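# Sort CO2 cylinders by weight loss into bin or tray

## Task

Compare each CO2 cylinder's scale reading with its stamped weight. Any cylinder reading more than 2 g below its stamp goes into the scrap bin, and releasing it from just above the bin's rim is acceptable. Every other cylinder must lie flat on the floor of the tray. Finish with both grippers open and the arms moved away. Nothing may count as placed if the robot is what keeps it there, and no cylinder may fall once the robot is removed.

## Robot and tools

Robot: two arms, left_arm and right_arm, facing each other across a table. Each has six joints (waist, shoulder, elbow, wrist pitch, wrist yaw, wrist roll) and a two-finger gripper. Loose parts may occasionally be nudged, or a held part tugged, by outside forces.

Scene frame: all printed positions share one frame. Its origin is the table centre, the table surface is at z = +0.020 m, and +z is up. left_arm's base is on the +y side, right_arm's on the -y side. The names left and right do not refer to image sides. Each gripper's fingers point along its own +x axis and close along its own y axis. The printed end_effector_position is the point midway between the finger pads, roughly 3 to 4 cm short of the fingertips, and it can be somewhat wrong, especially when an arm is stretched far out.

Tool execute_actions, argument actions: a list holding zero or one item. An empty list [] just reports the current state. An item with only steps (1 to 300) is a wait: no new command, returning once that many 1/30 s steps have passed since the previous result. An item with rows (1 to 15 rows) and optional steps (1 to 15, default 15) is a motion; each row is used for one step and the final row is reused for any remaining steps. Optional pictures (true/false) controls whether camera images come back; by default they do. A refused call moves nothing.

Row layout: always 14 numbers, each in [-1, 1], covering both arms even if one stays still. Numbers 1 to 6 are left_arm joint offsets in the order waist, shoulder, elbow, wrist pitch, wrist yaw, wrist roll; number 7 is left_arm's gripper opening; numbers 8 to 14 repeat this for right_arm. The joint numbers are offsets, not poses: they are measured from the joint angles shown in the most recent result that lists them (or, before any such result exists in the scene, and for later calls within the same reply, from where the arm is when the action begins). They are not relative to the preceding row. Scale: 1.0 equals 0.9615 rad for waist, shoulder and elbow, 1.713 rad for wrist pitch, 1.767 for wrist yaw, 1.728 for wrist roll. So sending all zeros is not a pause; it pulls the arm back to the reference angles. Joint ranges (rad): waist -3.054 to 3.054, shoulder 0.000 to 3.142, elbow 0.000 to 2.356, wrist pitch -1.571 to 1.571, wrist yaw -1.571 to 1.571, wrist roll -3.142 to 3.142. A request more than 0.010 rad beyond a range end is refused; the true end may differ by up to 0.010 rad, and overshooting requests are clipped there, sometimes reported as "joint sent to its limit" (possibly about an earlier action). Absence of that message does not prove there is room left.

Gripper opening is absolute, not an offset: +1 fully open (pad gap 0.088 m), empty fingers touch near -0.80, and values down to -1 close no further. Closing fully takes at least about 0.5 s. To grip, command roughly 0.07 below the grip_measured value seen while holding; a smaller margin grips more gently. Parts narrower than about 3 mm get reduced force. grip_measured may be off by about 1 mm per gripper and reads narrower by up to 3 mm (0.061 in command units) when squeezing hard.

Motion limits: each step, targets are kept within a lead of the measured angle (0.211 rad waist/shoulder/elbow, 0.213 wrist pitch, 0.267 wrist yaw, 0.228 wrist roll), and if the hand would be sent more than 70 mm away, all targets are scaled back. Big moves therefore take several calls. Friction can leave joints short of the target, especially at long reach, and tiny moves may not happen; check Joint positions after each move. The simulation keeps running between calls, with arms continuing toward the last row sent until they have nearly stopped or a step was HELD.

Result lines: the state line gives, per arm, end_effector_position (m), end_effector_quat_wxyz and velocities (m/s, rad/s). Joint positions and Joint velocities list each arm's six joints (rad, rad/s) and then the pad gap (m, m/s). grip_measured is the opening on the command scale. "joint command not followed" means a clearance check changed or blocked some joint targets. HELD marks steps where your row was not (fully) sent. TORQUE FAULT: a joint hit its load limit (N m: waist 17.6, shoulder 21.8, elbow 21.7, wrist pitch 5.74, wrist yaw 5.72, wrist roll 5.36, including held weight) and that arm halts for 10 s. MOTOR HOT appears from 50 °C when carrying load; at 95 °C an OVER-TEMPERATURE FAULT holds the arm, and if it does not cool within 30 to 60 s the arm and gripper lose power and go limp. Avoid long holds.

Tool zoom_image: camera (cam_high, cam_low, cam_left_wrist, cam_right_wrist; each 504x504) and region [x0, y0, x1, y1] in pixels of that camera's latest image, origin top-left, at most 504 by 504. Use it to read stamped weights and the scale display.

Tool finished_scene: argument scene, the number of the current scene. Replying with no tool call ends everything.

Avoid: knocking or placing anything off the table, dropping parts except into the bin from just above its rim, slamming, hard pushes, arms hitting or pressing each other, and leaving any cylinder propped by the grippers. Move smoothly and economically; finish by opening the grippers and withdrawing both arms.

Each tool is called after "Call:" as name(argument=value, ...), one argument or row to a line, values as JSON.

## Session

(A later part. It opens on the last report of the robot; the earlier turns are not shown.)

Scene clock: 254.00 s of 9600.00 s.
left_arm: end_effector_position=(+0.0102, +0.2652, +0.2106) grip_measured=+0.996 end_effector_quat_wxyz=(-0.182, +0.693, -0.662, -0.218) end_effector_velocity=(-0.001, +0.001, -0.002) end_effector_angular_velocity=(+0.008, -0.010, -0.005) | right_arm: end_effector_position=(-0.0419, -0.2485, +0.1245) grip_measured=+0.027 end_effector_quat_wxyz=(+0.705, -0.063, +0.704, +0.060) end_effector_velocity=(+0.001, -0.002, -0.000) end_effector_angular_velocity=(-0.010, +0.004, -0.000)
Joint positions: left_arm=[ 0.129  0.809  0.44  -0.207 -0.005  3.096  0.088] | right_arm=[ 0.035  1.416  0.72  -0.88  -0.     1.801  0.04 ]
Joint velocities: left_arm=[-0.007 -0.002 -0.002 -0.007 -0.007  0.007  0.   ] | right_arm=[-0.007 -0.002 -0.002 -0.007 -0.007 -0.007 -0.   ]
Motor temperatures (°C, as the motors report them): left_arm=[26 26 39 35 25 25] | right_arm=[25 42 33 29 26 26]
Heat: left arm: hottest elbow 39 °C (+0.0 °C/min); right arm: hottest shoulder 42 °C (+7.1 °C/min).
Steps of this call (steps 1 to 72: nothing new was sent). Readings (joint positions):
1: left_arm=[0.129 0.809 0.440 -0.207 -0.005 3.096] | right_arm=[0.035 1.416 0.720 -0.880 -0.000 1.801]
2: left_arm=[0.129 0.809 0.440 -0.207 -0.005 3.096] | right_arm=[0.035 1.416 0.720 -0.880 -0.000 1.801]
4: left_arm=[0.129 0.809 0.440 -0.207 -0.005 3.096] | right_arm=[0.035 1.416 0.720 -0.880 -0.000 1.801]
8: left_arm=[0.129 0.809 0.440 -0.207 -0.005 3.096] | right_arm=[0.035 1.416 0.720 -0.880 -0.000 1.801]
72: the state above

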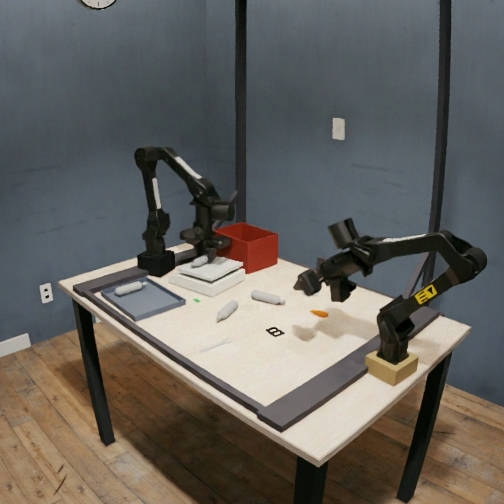

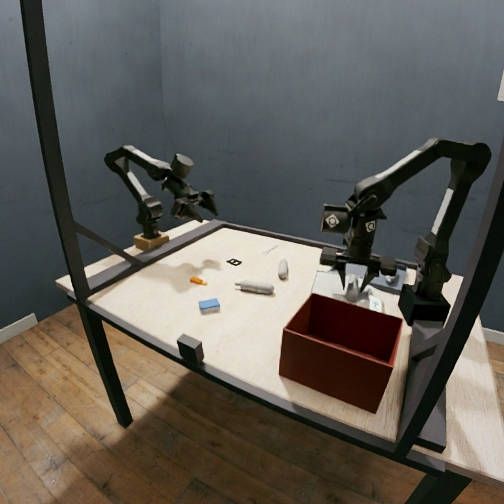

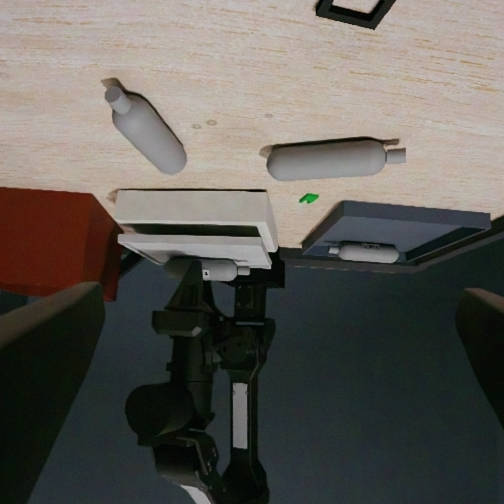

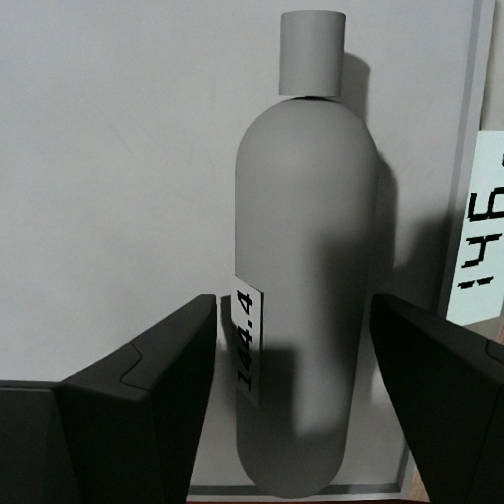

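Call:
execute_actions(
  actions=[
    {"rows": [[0,0,0,0,0,0,1,0,0,0,0,0,0,-0.04],[0,0,0,0,0,0,1,0,0,0,0,0,0,-0.10],[0,0,0,0,0,0,1,0,0,0,0,0,0,-0.15],[0,0,0,0,0,0,1,0,0,0,0,0,0,-0.19],[0,0,0,0,0,0,1,0,0,0,0,0,0,-0.23],[0,0,0,0,0,0,1,0,0,0,0,0,0,-0.27],[0,0,0,0,0,0,1,0,0,0,0,0,0,-0.30]], "steps": 11},
  ],
  pictures=false,
)

Call:
execute_actions(
  actions=[
    {"rows": [[0,0,0,0,0,0,1,-0.005,-0.009,0.015,-0.012,0,-0.002,-0.3],[0,0,0,0,0,0,1,-0.016,-0.019,0.033,-0.027,0,-0.007,-0.3],[0,0,0,0,0,0,1,-0.036,-0.030,0.051,-0.042,0,-0.017,-0.3],[0,0,0,0,0,0,1,-0.068,-0.040,0.068,-0.056,0,-0.031,-0.3],[0,0,0,0,0,0,1,-0.109,-0.049,0.084,-0.068,0,-0.050,-0.3],[0,0,0,0,0,0,1,-0.161,-0.056,0.095,-0.078,0,-0.074,-0.3],[0,0,0,0,0,0,1,-0.218,-0.060,0.102,-0.0835,0,-0.100,-0.3],[0,0,0,0,0,0,1,-0.281,-0.060,0.102,-0.0835,0,-0.129,-0.3],[0,0,0,0,0,0,1,-0.343,-0.060,0.102,-0.0835,0,-0.158,-0.3],[0,0,0,0,0,0,1,-0.406,-0.060,0.102,-0.0835,0,-0.186,-0.3],[0,0,0,0,0,0,1,-0.468,-0.060,0.102,-0.0835,0,-0.215,-0.3],[0,0,0,0,0,0,1,-0.530,-0.060,0.102,-0.0835,0,-0.244,-0.3],[0,0,0,0,0,0,1,-0.593,-0.060,0.102,-0.0835,0,-0.272,-0.3],[0,0,0,0,0,0,1,-0.655,-0.060,0.102,-0.0835,0,-0.301,-0.3],[0,0,0,0,0,0,1,-0.718,-0.060,0.102,-0.0835,0,-0.330,-0.3]], "steps": 15},
  ],
  pictures=false,
)

Call:
execute_actions(
  actions=[
    {"rows": [[0,0,0,0,0,0,1,-0.212,0,0,0,0,-0.099,-0.3],[0,0,0,0,0,0,1,-0.275,0,0,0,0,-0.127,-0.3],[0,0,0,0,0,0,1,-0.337,0.008,-0.004,0.007,0,-0.155,-0.3],[0,0,0,0,0,0,1,-0.399,0.025,-0.011,0.020,0,-0.182,-0.3],[0,0,0,0,0,0,1,-0.462,0.048,-0.020,0.038,0,-0.208,-0.3],[0,0,0,0,0,0,1,-0.524,0.076,-0.032,0.060,0,-0.233,-0.3],[0,0,0,0,0,0,1,-0.578,0.107,-0.045,0.084,0,-0.256,-0.3],[0,0,0,0,0,0,1,-0.624,0.138,-0.058,0.109,0,-0.275,-0.3],[0,0,0,0,0,0,1,-0.660,0.169,-0.071,0.133,0,-0.291,-0.3],[0,0,0,0,0,0,1,-0.686,0.197,-0.082,0.155,0,-0.302,-0.3],[0,0,0,0,0,0,1,-0.704,0.222,-0.093,0.175,0,-0.309,-0.3],[0,0,0,0,0,0,1,-0.714,0.244,-0.102,0.193,0,-0.312,-0.3],[0,0,0,0,0,0,1,-0.718,0.261,-0.109,0.206,0,-0.313,-0.3],[0,0,0,0,0,0,1,-0.718,0.273,-0.114,0.215,0,-0.313,-0.3],[0,0,0,0,0,0,1,-0.718,0.281,-0.1175,0.222,0,-0.313,-0.3]], "steps": 15},
  ],
  pictures=false,
)

Call:
execute_actions(
  actions=[
    {"steps": 11},
  ],
)

Scene clock: 265.17 s of 9600.00 s.
left_arm: end_effector_position=(+0.0102, +0.2652, +0.2106) grip_measured=+0.996 end_effector_quat_wxyz=(-0.182, +0.693, -0.662, -0.218) end_effector_velocity=(-0.001, +0.003, -0.006) end_effector_angular_velocity=(+0.027, +0.003, +0.003) | right_arm: end_effector_position=(-0.0419, -0.2486, +0.1245) grip_measured=-0.225 end_effector_quat_wxyz=(+0.705, -0.064, +0.704, +0.060) end_effector_velocity=(+0.000, -0.002, -0.000) end_effector_angular_velocity=(-0.010, +0.004, +0.005)
Joint positions: left_arm=[ 0.129  0.809  0.44  -0.207 -0.005  3.096  0.088] | right_arm=[ 0.035  1.416  0.72  -0.88  -0.     1.801  0.028]
Joint velocities: left_arm=[-0.007  0.002 -0.002 -0.022 -0.007 -0.007  0.   ] | right_arm=[-0.002 -0.002 -0.002 -0.007 -0.007 -0.007 -0.   ]
Motor temperatures (°C, as the motors report them): left_arm=[26 26 39 35 25 25] | right_arm=[25 40 33 29 26 26]
Heat: left arm: hottest elbow 39 °C (+0.0 °C/min); right arm: hottest shoulder 40 °C (+5.0 °C/min).
Steps of this call (steps 1 to 90: nothing new was sent; then 7.80 s passed at rest; steps 91 to 101: all 11 steps of this action). Readings (joint positions):
91: left_arm=[0.129 0.809 0.440 -0.207 -0.005 3.096] | right_arm=[0.035 1.416 0.720 -0.880 -0.000 1.801]
92: left_arm=[0.129 0.809 0.440 -0.207 -0.005 3.096] | right_arm=[0.035 1.416 0.720 -0.880 -0.000 1.801]
94: left_arm=[0.129 0.809 0.440 -0.207 -0.005 3.096] | right_arm=[0.035 1.416 0.720 -0.880 -0.000 1.801]
98: left_arm=[0.129 0.809 0.440 -0.207 -0.005 3.096] | right_arm=[0.035 1.416 0.720 -0.880 -0.000 1.801]
101: the state above

Scene clock: 265.67 s of 9600.00 s.
left_arm: end_effector_position=(+0.0102, +0.2652, +0.2106) grip_measured=+0.996 end_effector_quat_wxyz=(-0.182, +0.693, -0.662, -0.218) end_effector_velocity=(+0.001, +0.003, -0.004) end_effector_angular_velocity=(+0.022, +0.007, +0.023) | right_arm: end_effector_position=(+0.0672, -0.2336, +0.1544) grip_measured=-0.225 end_effector_quat_wxyz=(+0.705, -0.030, +0.708, +0.026) end_effector_velocity=(+0.359, -0.053, -0.000) end_effector_angular_velocity=(+0.000, +0.031, -0.313)
Joint positions: left_arm=[ 0.129  0.809  0.44  -0.207 -0.005  3.096  0.088] | right_arm=[-0.51   1.368  0.809 -1.018 -0.002  1.352  0.028]
Joint velocities: left_arm=[-0.007 -0.002 -0.002 -0.022 -0.022 -0.022 -0.   ] | right_arm=[-1.785 -0.002 -0.002 -0.007 -0.022 -1.473 -0.   ]
Motor temperatures (°C, as the motors report them): left_arm=[26 26 39 35 25 25] | right_arm=[25 40 33 29 26 26]
Heat: left arm: hottest elbow 39 °C (+0.0 °C/min); right arm: hottest shoulder 40 °C (+5.1 °C/min).
Steps of this call (steps 1 to 15: all 15 steps of this action). Readings (joint positions):
1: left_arm=[0.129 0.809 0.440 -0.207 -0.005 3.096] | right_arm=[0.035 1.416 0.721 -0.881 -0.000 1.801]
2: left_arm=[0.129 0.809 0.440 -0.207 -0.005 3.096] | right_arm=[0.034 1.416 0.725 -0.889 -0.000 1.800]
4: left_arm=[0.129 0.809 0.440 -0.207 -0.005 3.096] | right_arm=[0.018 1.410 0.739 -0.930 -0.002 1.783]
8: left_arm=[0.129 0.809 0.440 -0.207 -0.005 3.096] | right_arm=[-0.110 1.380 0.789 -0.994 -0.004 1.674]
15: the state above

Scene clock: 266.17 s of 9600.00 s.
left_arm: end_effector_position=(+0.0102, +0.2652, +0.2106) grip_measured=+0.996 end_effector_quat_wxyz=(-0.182, +0.693, -0.662, -0.218) end_effector_velocity=(+0.000, +0.001, -0.002) end_effector_angular_velocity=(+0.007, +0.002, +0.008) | right_arm: end_effector_position=(+0.2053, -0.2811, +0.0864) grip_measured=-0.225 end_effector_quat_wxyz=(+0.705, +0.025, +0.708, -0.029) end_effector_velocity=(+0.020, -0.032, -0.138) end_effector_angular_velocity=(-0.065, +0.103, +0.005)
Joint positions: left_arm=[ 0.129  0.809  0.44  -0.207 -0.005  3.096  0.088] | right_arm=[-1.188  1.603  0.715 -0.691  0.     0.829  0.028]
Joint velocities: left_arm=[-0.002 -0.002 -0.002 -0.007 -0.007 -0.007 -0.   ] | right_arm=[-0.178  0.457 -0.212  0.549 -0.022 -0.183 -0.   ]
Motor temperatures (°C, as the motors report them): left_arm=[26 26 40 35 25 25] | right_arm=[25 40 33 29 26 26]
Heat: left arm: hottest elbow 40 °C (+1.0 °C/min); right arm: hottest shoulder 40 °C (+5.0 °C/min).
Steps of this call (steps 1 to 15: all 15 steps of this action). Readings (joint positions):
1: left_arm=[0.129 0.809 0.440 -0.207 -0.005 3.096] | right_arm=[-0.570 1.368 0.809 -1.018 -0.002 1.302]
2: left_arm=[0.129 0.809 0.440 -0.207 -0.005 3.096] | right_arm=[-0.629 1.368 0.809 -1.018 -0.002 1.253]
4: left_arm=[0.129 0.809 0.440 -0.207 -0.005 3.096] | right_arm=[-0.749 1.370 0.809 -1.013 -0.002 1.156]
8: left_arm=[0.129 0.809 0.440 -0.207 -0.005 3.096] | right_arm=[-0.983 1.430 0.792 -0.911 -0.002 0.977]
15: the state above

Scene clock: 266.53 s of 9600.00 s.
left_arm: end_effector_position=(+0.0102, +0.2652, +0.2106) grip_measured=+0.996 end_effector_quat_wxyz=(-0.182, +0.693, -0.662, -0.218) end_effector_velocity=(+0.000, -0.000, +0.001) end_effector_angular_velocity=(-0.007, +0.002, +0.008) | right_arm: end_effector_position=(+0.2086, -0.2808, +0.0777) grip_measured=-0.225 end_effector_quat_wxyz=(+0.706, +0.026, +0.707, -0.026) end_effector_velocity=(+0.004, +0.003, -0.000) end_effector_angular_velocity=(+0.020, -0.011, -0.015)
Joint positions: left_arm=[ 0.129  0.809  0.44  -0.207 -0.005  3.096  0.088] | right_arm=[-1.198  1.632  0.702 -0.641 -0.001  0.815  0.028]
Joint velocities: left_arm=[-0.002 -0.002 -0.002  0.007 -0.007 -0.007 -0.   ] | right_arm=[-0.007  0.002  0.002  0.022 -0.007  0.007 -0.   ]
Motor temperatures (°C, as the motors report them): left_arm=[26 26 40 35 25 25] | right_arm=[25 40 33 29 26 26]
Heat: left arm: hottest elbow 40 °C (+1.0 °C/min); right arm: hottest shoulder 40 °C (+5.1 °C/min).
Steps of this call (steps 1 to 11: the robot went on to your last target). Readings (joint positions):
1: left_arm=[0.129 0.809 0.440 -0.207 -0.005 3.096] | right_arm=[-1.193 1.615 0.709 -0.674 0.000 0.824]
2: left_arm=[0.129 0.809 0.440 -0.207 -0.005 3.096] | right_arm=[-1.195 1.623 0.706 -0.664 -0.000 0.821]
4: left_arm=[0.129 0.809 0.440 -0.207 -0.005 3.096] | right_arm=[-1.196 1.630 0.702 -0.652 -0.000 0.818]
8: left_arm=[0.129 0.809 0.440 -0.207 -0.005 3.096] | right_arm=[-1.197 1.631 0.702 -0.642 -0.001 0.816]
11: the state above

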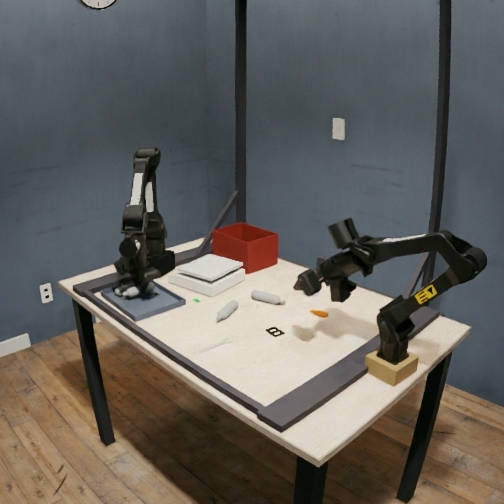

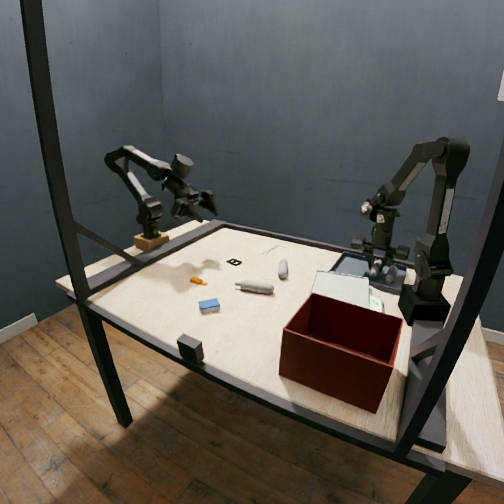

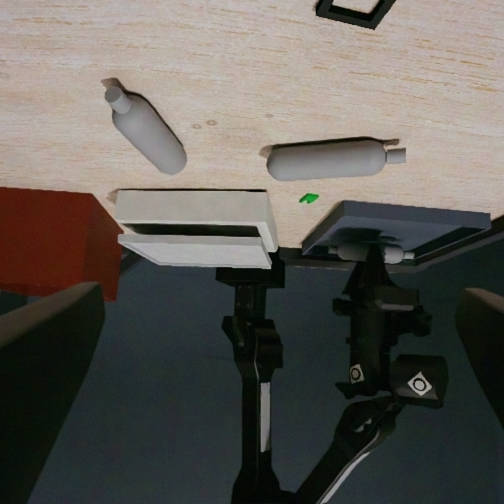

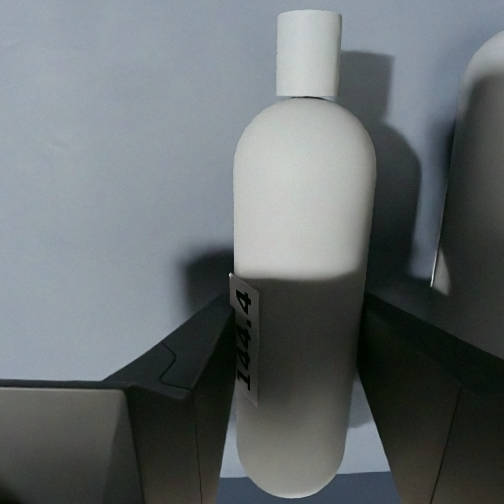

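Call:
execute_actions(
  actions=[
    {"rows": [[0,0,0,0,0,0,1,0,0.009,-0.007,0.005,0,0,-0.3],[0,0,0,0,0,0,1,0,0.016,-0.011,0.011,0,0,-0.3],[0,0,0,0,0,0,1,0,0.023,-0.015,0.017,0,0,-0.3],[0,0,0,0,0,0,1,0,0.029,-0.019,0.022,0,0,-0.3],[0,0,0,0,0,0,1,0,0.034,-0.022,0.027,0,0,-0.3],[0,0,0,0,0,0,1,0,0.038,-0.025,0.030,0,0,-0.3],[0,0,0,0,0,0,1,0,0.040,-0.0265,0.032,0,0,-0.3],[0,0,0,0,0,0,1,0,0.0415,-0.027,0.0335,0,0,-0.3],[0,0,0,0,0,0,1,0,0.0415,-0.027,0.0335,0,0,-0.3],[0,0,0,0,0,0,1,0,0.0415,-0.027,0.0335,0,0,-0.3],[0,0,0,0,0,0,1,0,0.0415,-0.027,0.0335,0,0,-0.27],[0,0,0,0,0,0,1,0,0.0415,-0.027,0.0335,0,0,-0.23],[0,0,0,0,0,0,1,0,0.0415,-0.027,0.0335,0,0,-0.18],[0,0,0,0,0,0,1,0,0.0415,-0.027,0.0335,0,0,-0.10],[0,0,0,0,0,0,1,0,0.0415,-0.027,0.0335,0,0,0.0]], "steps": 15},
  ],
  pictures=false,
)

Call:
execute_actions(
  actions=[
    {"steps": 8},
  ],
)

Scene clock: 274.67 s of 9600.00 s.
left_arm: end_effector_position=(+0.0102, +0.2652, +0.2106) grip_measured=+0.996 end_effector_quat_wxyz=(-0.182, +0.693, -0.662, -0.218) end_effector_velocity=(+0.000, +0.001, -0.002) end_effector_angular_velocity=(+0.007, +0.002, +0.008) | right_arm: end_effector_position=(+0.2087, -0.2807, +0.0667) grip_measured=-0.147 end_effector_quat_wxyz=(+0.706, +0.026, +0.707, -0.026) end_effector_velocity=(+0.006, +0.002, -0.000) end_effector_angular_velocity=(+0.009, -0.021, +0.015)
Joint positions: left_arm=[ 0.129  0.809  0.44  -0.207 -0.005  3.096  0.088] | right_arm=[-1.198  1.666  0.682 -0.587 -0.001  0.815  0.032]
Joint velocities: left_arm=[-0.002 -0.002 -0.002 -0.007 -0.007 -0.007  0.   ] | right_arm=[-0.007  0.002  0.002  0.022  0.007 -0.022  0.081]
Motor temperatures (°C, as the motors report them): left_arm=[26 26 40 36 25 25] | right_arm=[25 39 32 29 26 26]
Heat: left arm: hottest elbow 40 °C (+1.0 °C/min); right arm: hottest shoulder 39 °C (+4.1 °C/min).
Steps of this call (steps 1 to 30: the robot went on to your last target; steps 31 to 90: nothing new was sent; then 4.63 s passed at rest; steps 91 to 105: all 15 steps of this action). Readings (joint positions):
91: left_arm=[0.129 0.809 0.440 -0.207 -0.005 3.096] | right_arm=[-1.198 1.632 0.702 -0.640 -0.001 0.815]
92: left_arm=[0.129 0.809 0.440 -0.207 -0.005 3.096] | right_arm=[-1.198 1.634 0.701 -0.636 -0.001 0.815]
94: left_arm=[0.129 0.809 0.440 -0.207 -0.005 3.096] | right_arm=[-1.198 1.641 0.698 -0.622 -0.001 0.815]
98: left_arm=[0.129 0.809 0.440 -0.207 -0.005 3.096] | right_arm=[-1.198 1.660 0.686 -0.598 -0.001 0.815]
105: the state above

Scene clock: 274.93 s of 9600.00 s.
left_arm: end_effector_position=(+0.0102, +0.2652, +0.2106) grip_measured=+0.996 end_effector_quat_wxyz=(-0.182, +0.693, -0.662, -0.218) end_effector_velocity=(+0.002, +0.002, -0.002) end_effector_angular_velocity=(+0.017, +0.015, +0.021) | right_arm: end_effector_position=(+0.2088, -0.2806, +0.0667) grip_measured=-0.009 end_effector_quat_wxyz=(+0.707, +0.026, +0.707, -0.025) end_effector_velocity=(+0.001, -0.001, +0.001) end_effector_angular_velocity=(-0.007, -0.003, +0.020)
Joint positions: left_arm=[ 0.129  0.809  0.44  -0.207 -0.005  3.096  0.088] | right_arm=[-1.198  1.666  0.682 -0.586 -0.001  0.815  0.039]
Joint velocities: left_arm=[ 0.002 -0.002  0.002 -0.022 -0.007 -0.022 -0.   ] | right_arm=[-0.002 -0.002  0.002 -0.007  0.007 -0.022  0.003]
Motor temperatures (°C, as the motors report them): left_arm=[26 26 40 36 25 25] | right_arm=[25 39 32 29 26 26]
Heat: left arm: hottest elbow 40 °C (+1.0 °C/min); right arm: hottest shoulder 39 °C (+4.0 °C/min).
Steps of this call (steps 1 to 8: the robot went on to your last target). Readings (joint positions):
1: left_arm=[0.129 0.809 0.440 -0.207 -0.005 3.096] | right_arm=[-1.198 1.666 0.682 -0.587 -0.001 0.815]
2: left_arm=[0.129 0.809 0.440 -0.207 -0.005 3.096] | right_arm=[-1.198 1.666 0.682 -0.586 -0.001 0.815]
4: left_arm=[0.129 0.809 0.440 -0.207 -0.005 3.096] | right_arm=[-1.198 1.666 0.682 -0.586 -0.001 0.815]
8: the state above

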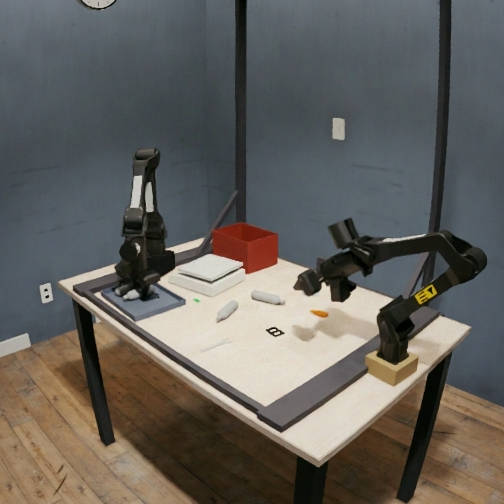

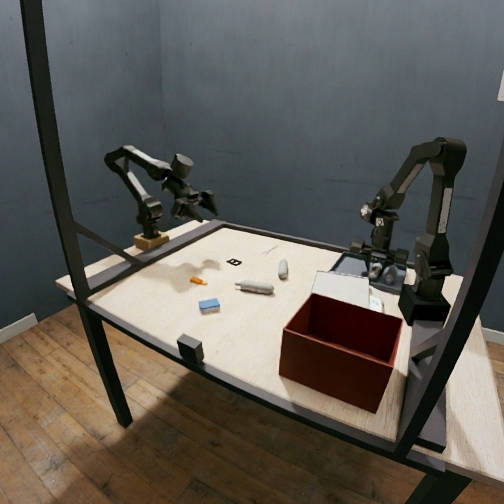

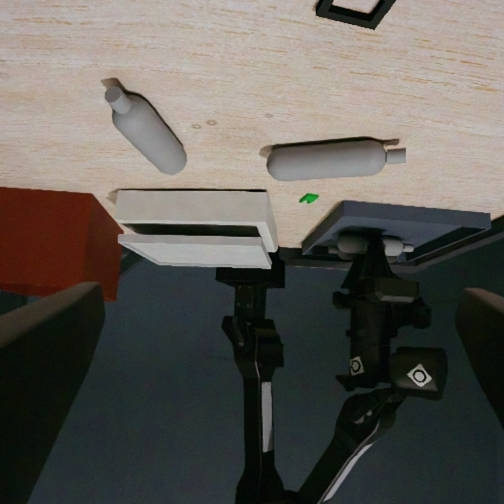

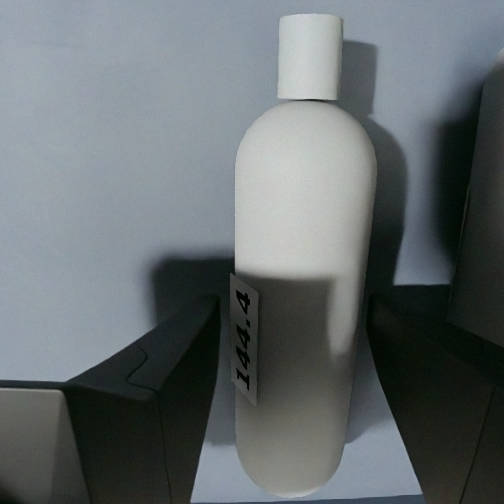

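Call:
zoom_image(
  camera="cam_left_wrist",
  region=[250, 110, 420, 210],
)

Call:
zoom_image(
  camera="cam_low",
  region=[220, 240, 320, 310],
)

Call:
zoom_image(
  camera="cam_high",
  region=[200, 270, 300, 340],
)

Region (250, 110, 420, 210) of cam_left_wrist's 504x504 image, scaled by 2.965, with more detail than that image has; it fills the top 296 rows of this view, and the rest is white.

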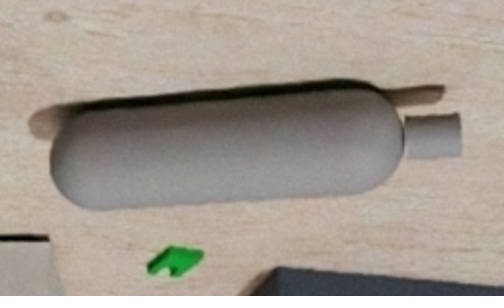

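Region (220, 240, 320, 310) of cam_low's 504x504 image, scaled by 5.040, with more detail than that image has; it fills the top 353 rows of this view, and the rest is white.

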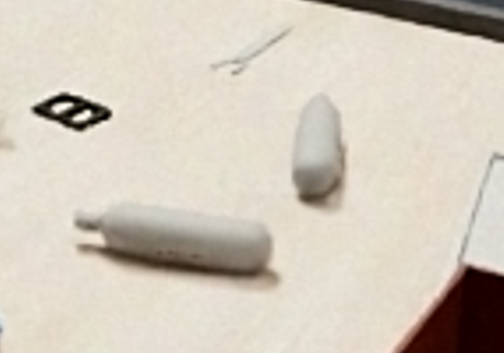

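Region (200, 270, 300, 340) of cam_high's 504x504 image, scaled by 5.040, with more detail than that image has; it fills the top 353 rows of this view, and the rest is white.

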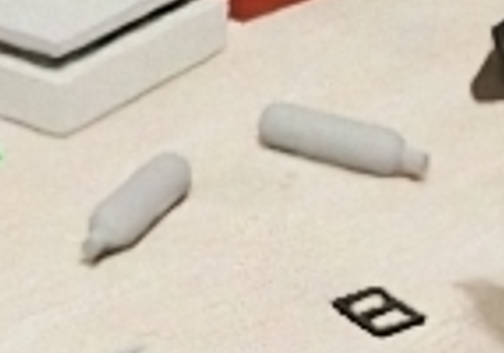

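Call:
execute_actions(
  actions=[
    {"rows": [[0,0,0,0,0,0,1,0,-0.016,0.012,-0.009,0,0,0.04],[0,0,0,0,0,0,1,0,-0.036,0.031,-0.026,0,0,0.07],[0,0,0,0,0,0,1,0,-0.057,0.057,-0.053,0,0,0.09],[0,0,0,0,0,0,1,0,-0.073,0.094,-0.082,0,0,0.10],[0,0,0,0,0,0,1,0.008,-0.073,0.140,-0.111,0,0.002,0.10],[0,0,0,0,0,0,1,0.029,-0.057,0.192,-0.135,0,0.007,0.10],[0,0,0,0,0,0,1,0.060,-0.031,0.246,-0.154,0,0.014,0.12],[0,0,0,0,0,0,1,0.099,0.005,0.301,-0.165,0,0.023,0.18],[0,0,0,0,0,0,1,0.138,0.044,0.355,-0.175,0,0.032,0.25],[0,0,0,0,0,0,1,0.178,0.083,0.409,-0.183,0,0.041,0.25],[0,0,0,0,0,0,1,0.217,0.123,0.463,-0.191,0,0.050,0.25],[0,0,0,0,0,0,1,0.257,0.162,0.517,-0.199,0,0.059,0.25],[0,0,0,0,0,0,1,0.296,0.202,0.571,-0.207,0,0.068,0.25],[0,0,0,0,0,0,1,0.336,0.241,0.625,-0.215,0,0.077,0.25],[0,0,0,0,0,0,1,0.375,0.281,0.679,-0.224,0,0.086,0.25]], "steps": 15},
  ],
  pictures=false,
)

Call:
execute_actions(
  actions=[
    {"rows": [[0,0,0,0,0,0,1,0.142,0.144,0.188,-0.030,0,0.032,0.25],[0,0,0,0,0,0,1,0.182,0.183,0.242,-0.039,0,0.041,0.25],[0,0,0,0,0,0,1,0.222,0.223,0.296,-0.047,0,0.050,0.25],[0,0,0,0,0,0,1,0.261,0.262,0.350,-0.055,0,0.060,0.25],[0,0,0,0,0,0,1,0.301,0.302,0.405,-0.063,0,0.068,0.25],[0,0,0,0,0,0,1,0.338,0.340,0.459,-0.072,0,0.077,0.25],[0,0,0,0,0,0,1,0.372,0.376,0.510,-0.081,0,0.085,0.25],[0,0,0,0,0,0,1,0.402,0.410,0.558,-0.090,0,0.093,0.25],[0,0,0,0,0,0,1,0.427,0.438,0.602,-0.099,0,0.099,0.25],[0,0,0,0,0,0,1,0.447,0.461,0.640,-0.108,0,0.104,0.25],[0,0,0,0,0,0,1,0.462,0.477,0.670,-0.116,0,0.107,0.25],[0,0,0,0,0,0,1,0.471,0.489,0.692,-0.121,0,0.109,0.25],[0,0,0,0,0,0,1,0.475,0.495,0.704,-0.125,0,0.111,0.25],[0,0,0,0,0,0,1,0.476,0.497,0.708,-0.126,0,0.111,0.25]], "steps": 15},
  ],
  pictures=false,
)

Call:
execute_actions(
  actions=[
    {"steps": 10},
  ],
)

Scene clock: 303.97 s of 9600.00 s.
left_arm: end_effector_position=(+0.0102, +0.2652, +0.2106) grip_measured=+0.996 end_effector_quat_wxyz=(-0.182, +0.693, -0.662, -0.218) end_effector_velocity=(+0.000, +0.001, +0.000) end_effector_angular_velocity=(+0.002, +0.002, +0.008) | right_arm: end_effector_position=(+0.2136, -0.1621, +0.1344) grip_measured=+0.238 end_effector_quat_wxyz=(+0.710, -0.025, +0.703, +0.033) end_effector_velocity=(-0.144, +0.454, +0.008) end_effector_angular_velocity=(-0.068, +0.042, +0.693)
Joint positions: left_arm=[ 0.129  0.809  0.44  -0.207 -0.005  3.096  0.088] | right_arm=[-0.935  1.834  1.207 -0.929  0.002  0.923  0.051]
Joint velocities: left_arm=[-0.002 -0.002  0.002 -0.007 -0.007 -0.007  0.   ] | right_arm=[ 1.126  1.131  1.497 -0.447  0.007  0.432  0.005]
Motor temperatures (°C, as the motors report them): left_arm=[26 26 40 36 25 25] | right_arm=[25 37 32 29 26 26]
Heat: left arm: hottest elbow 40 °C (+1.0 °C/min); right arm: hottest shoulder 37 °C (-7.0 °C/min).
Steps of this call (steps 1 to 15: the robot went on to your last target; steps 16 to 90: nothing new was sent; then 25.53 s passed at rest; steps 91 to 105: all 15 steps of this action). Readings (joint positions):
91: left_arm=[0.129 0.809 0.440 -0.207 -0.005 3.096] | right_arm=[-1.198 1.666 0.682 -0.586 -0.001 0.815]
92: left_arm=[0.129 0.809 0.440 -0.207 -0.005 3.096] | right_arm=[-1.198 1.663 0.684 -0.595 -0.001 0.815]
94: left_arm=[0.129 0.809 0.440 -0.207 -0.005 3.096] | right_arm=[-1.198 1.647 0.705 -0.651 -0.001 0.815]
98: left_arm=[0.129 0.809 0.440 -0.207 -0.005 3.096] | right_arm=[-1.170 1.631 0.844 -0.796 0.001 0.829]
105: the state above

Scene clock: 304.47 s of 9600.00 s.
left_arm: end_effector_position=(+0.0102, +0.2652, +0.2106) grip_measured=+0.996 end_effector_quat_wxyz=(-0.182, +0.693, -0.662, -0.218) end_effector_velocity=(-0.002, -0.000, +0.001) end_effector_angular_velocity=(-0.007, -0.002, -0.013) | right_arm: end_effector_position=(+0.0845, +0.0027, +0.1242) grip_measured=+0.247 end_effector_quat_wxyz=(+0.696, -0.126, +0.695, +0.129) end_effector_velocity=(-0.081, +0.053, +0.005) end_effector_angular_velocity=(-0.002, +0.008, +0.127)
Joint positions: left_arm=[ 0.129  0.809  0.44  -0.207 -0.005  3.096  0.088] | right_arm=[-0.473  2.288  1.85  -1.128 -0.     1.103  0.051]
Joint velocities: left_arm=[-0.002 -0.002 -0.002  0.007  0.007  0.007 -0.   ] | right_arm=[ 0.193  0.188  0.339 -0.154 -0.007  0.066 -0.   ]
Motor temperatures (°C, as the motors report them): left_arm=[26 26 40 36 25 25] | right_arm=[25 37 32 29 26 26]
Heat: left arm: hottest elbow 40 °C (+1.0 °C/min); right arm: hottest shoulder 37 °C (-7.1 °C/min).
Steps of this call (steps 1 to 15: all 15 steps of this action). Readings (joint positions):
1: left_arm=[0.129 0.809 0.440 -0.207 -0.005 3.096] | right_arm=[-0.898 1.872 1.258 -0.944 0.002 0.938]
2: left_arm=[0.129 0.809 0.440 -0.207 -0.005 3.096] | right_arm=[-0.860 1.911 1.309 -0.958 0.002 0.953]
4: left_arm=[0.129 0.809 0.440 -0.207 -0.005 3.096] | right_arm=[-0.784 1.986 1.413 -0.986 0.002 0.984]
8: left_arm=[0.129 0.809 0.440 -0.207 -0.005 3.096] | right_arm=[-0.635 2.133 1.620 -1.042 0.002 1.044]
15: the state above

Scene clock: 304.80 s of 9600.00 s.
left_arm: end_effector_position=(+0.0102, +0.2652, +0.2106) grip_measured=+0.996 end_effector_quat_wxyz=(-0.182, +0.693, -0.662, -0.218) end_effector_velocity=(-0.000, +0.002, -0.001) end_effector_angular_velocity=(+0.002, +0.010, +0.000) | right_arm: end_effector_position=(+0.0870, +0.0061, +0.1269) grip_measured=+0.247 end_effector_quat_wxyz=(+0.697, -0.121, +0.695, +0.127) end_effector_velocity=(-0.001, -0.004, -0.007) end_effector_angular_velocity=(-0.024, +0.025, +0.015)
Joint positions: left_arm=[ 0.129  0.809  0.44  -0.207 -0.005  3.096  0.088] | right_arm=[-0.478  2.297  1.878 -1.142 -0.     1.11   0.051]
Joint velocities: left_arm=[ 0.002 -0.007 -0.002 -0.007  0.007 -0.007  0.   ] | right_arm=[-0.007  0.012 -0.007 -0.007 -0.022 -0.022 -0.   ]
Motor temperatures (°C, as the motors report them): left_arm=[26 26 40 36 25 25] | right_arm=[25 37 32 29 26 26]
Heat: left arm: hottest elbow 40 °C (+1.0 °C/min); right arm: hottest shoulder 37 °C (-7.0 °C/min).
Steps of this call (steps 1 to 10: the robot went on to your last target). Readings (joint positions):
1: left_arm=[0.129 0.809 0.440 -0.207 -0.005 3.096] | right_arm=[-0.468 2.292 1.859 -1.133 -0.000 1.106]
2: left_arm=[0.129 0.809 0.440 -0.207 -0.005 3.096] | right_arm=[-0.468 2.295 1.865 -1.137 -0.000 1.107]
4: left_arm=[0.129 0.809 0.440 -0.207 -0.005 3.096] | right_arm=[-0.471 2.296 1.873 -1.140 -0.000 1.109]
8: left_arm=[0.129 0.809 0.440 -0.207 -0.005 3.096] | right_arm=[-0.478 2.297 1.878 -1.142 -0.000 1.110]
10: the state above

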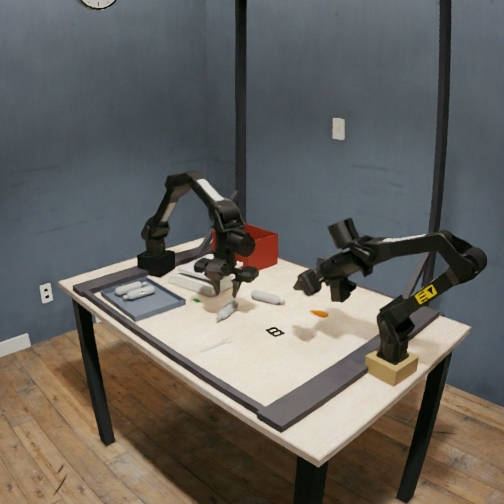

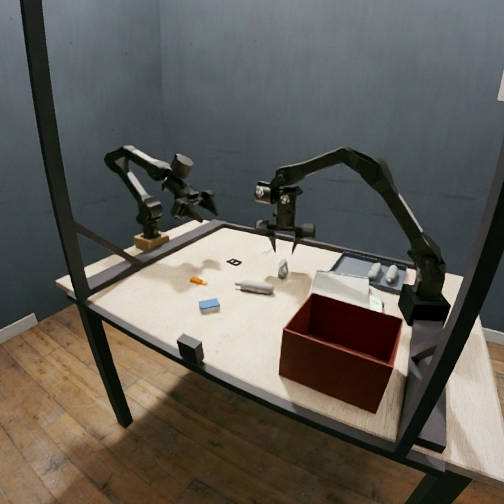

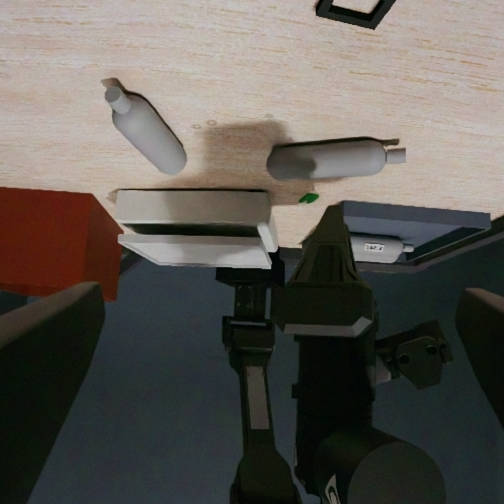

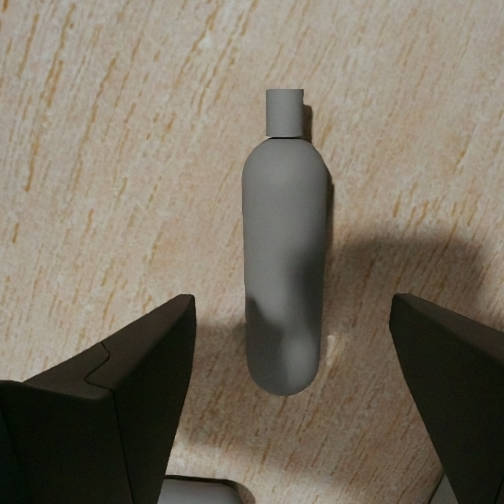

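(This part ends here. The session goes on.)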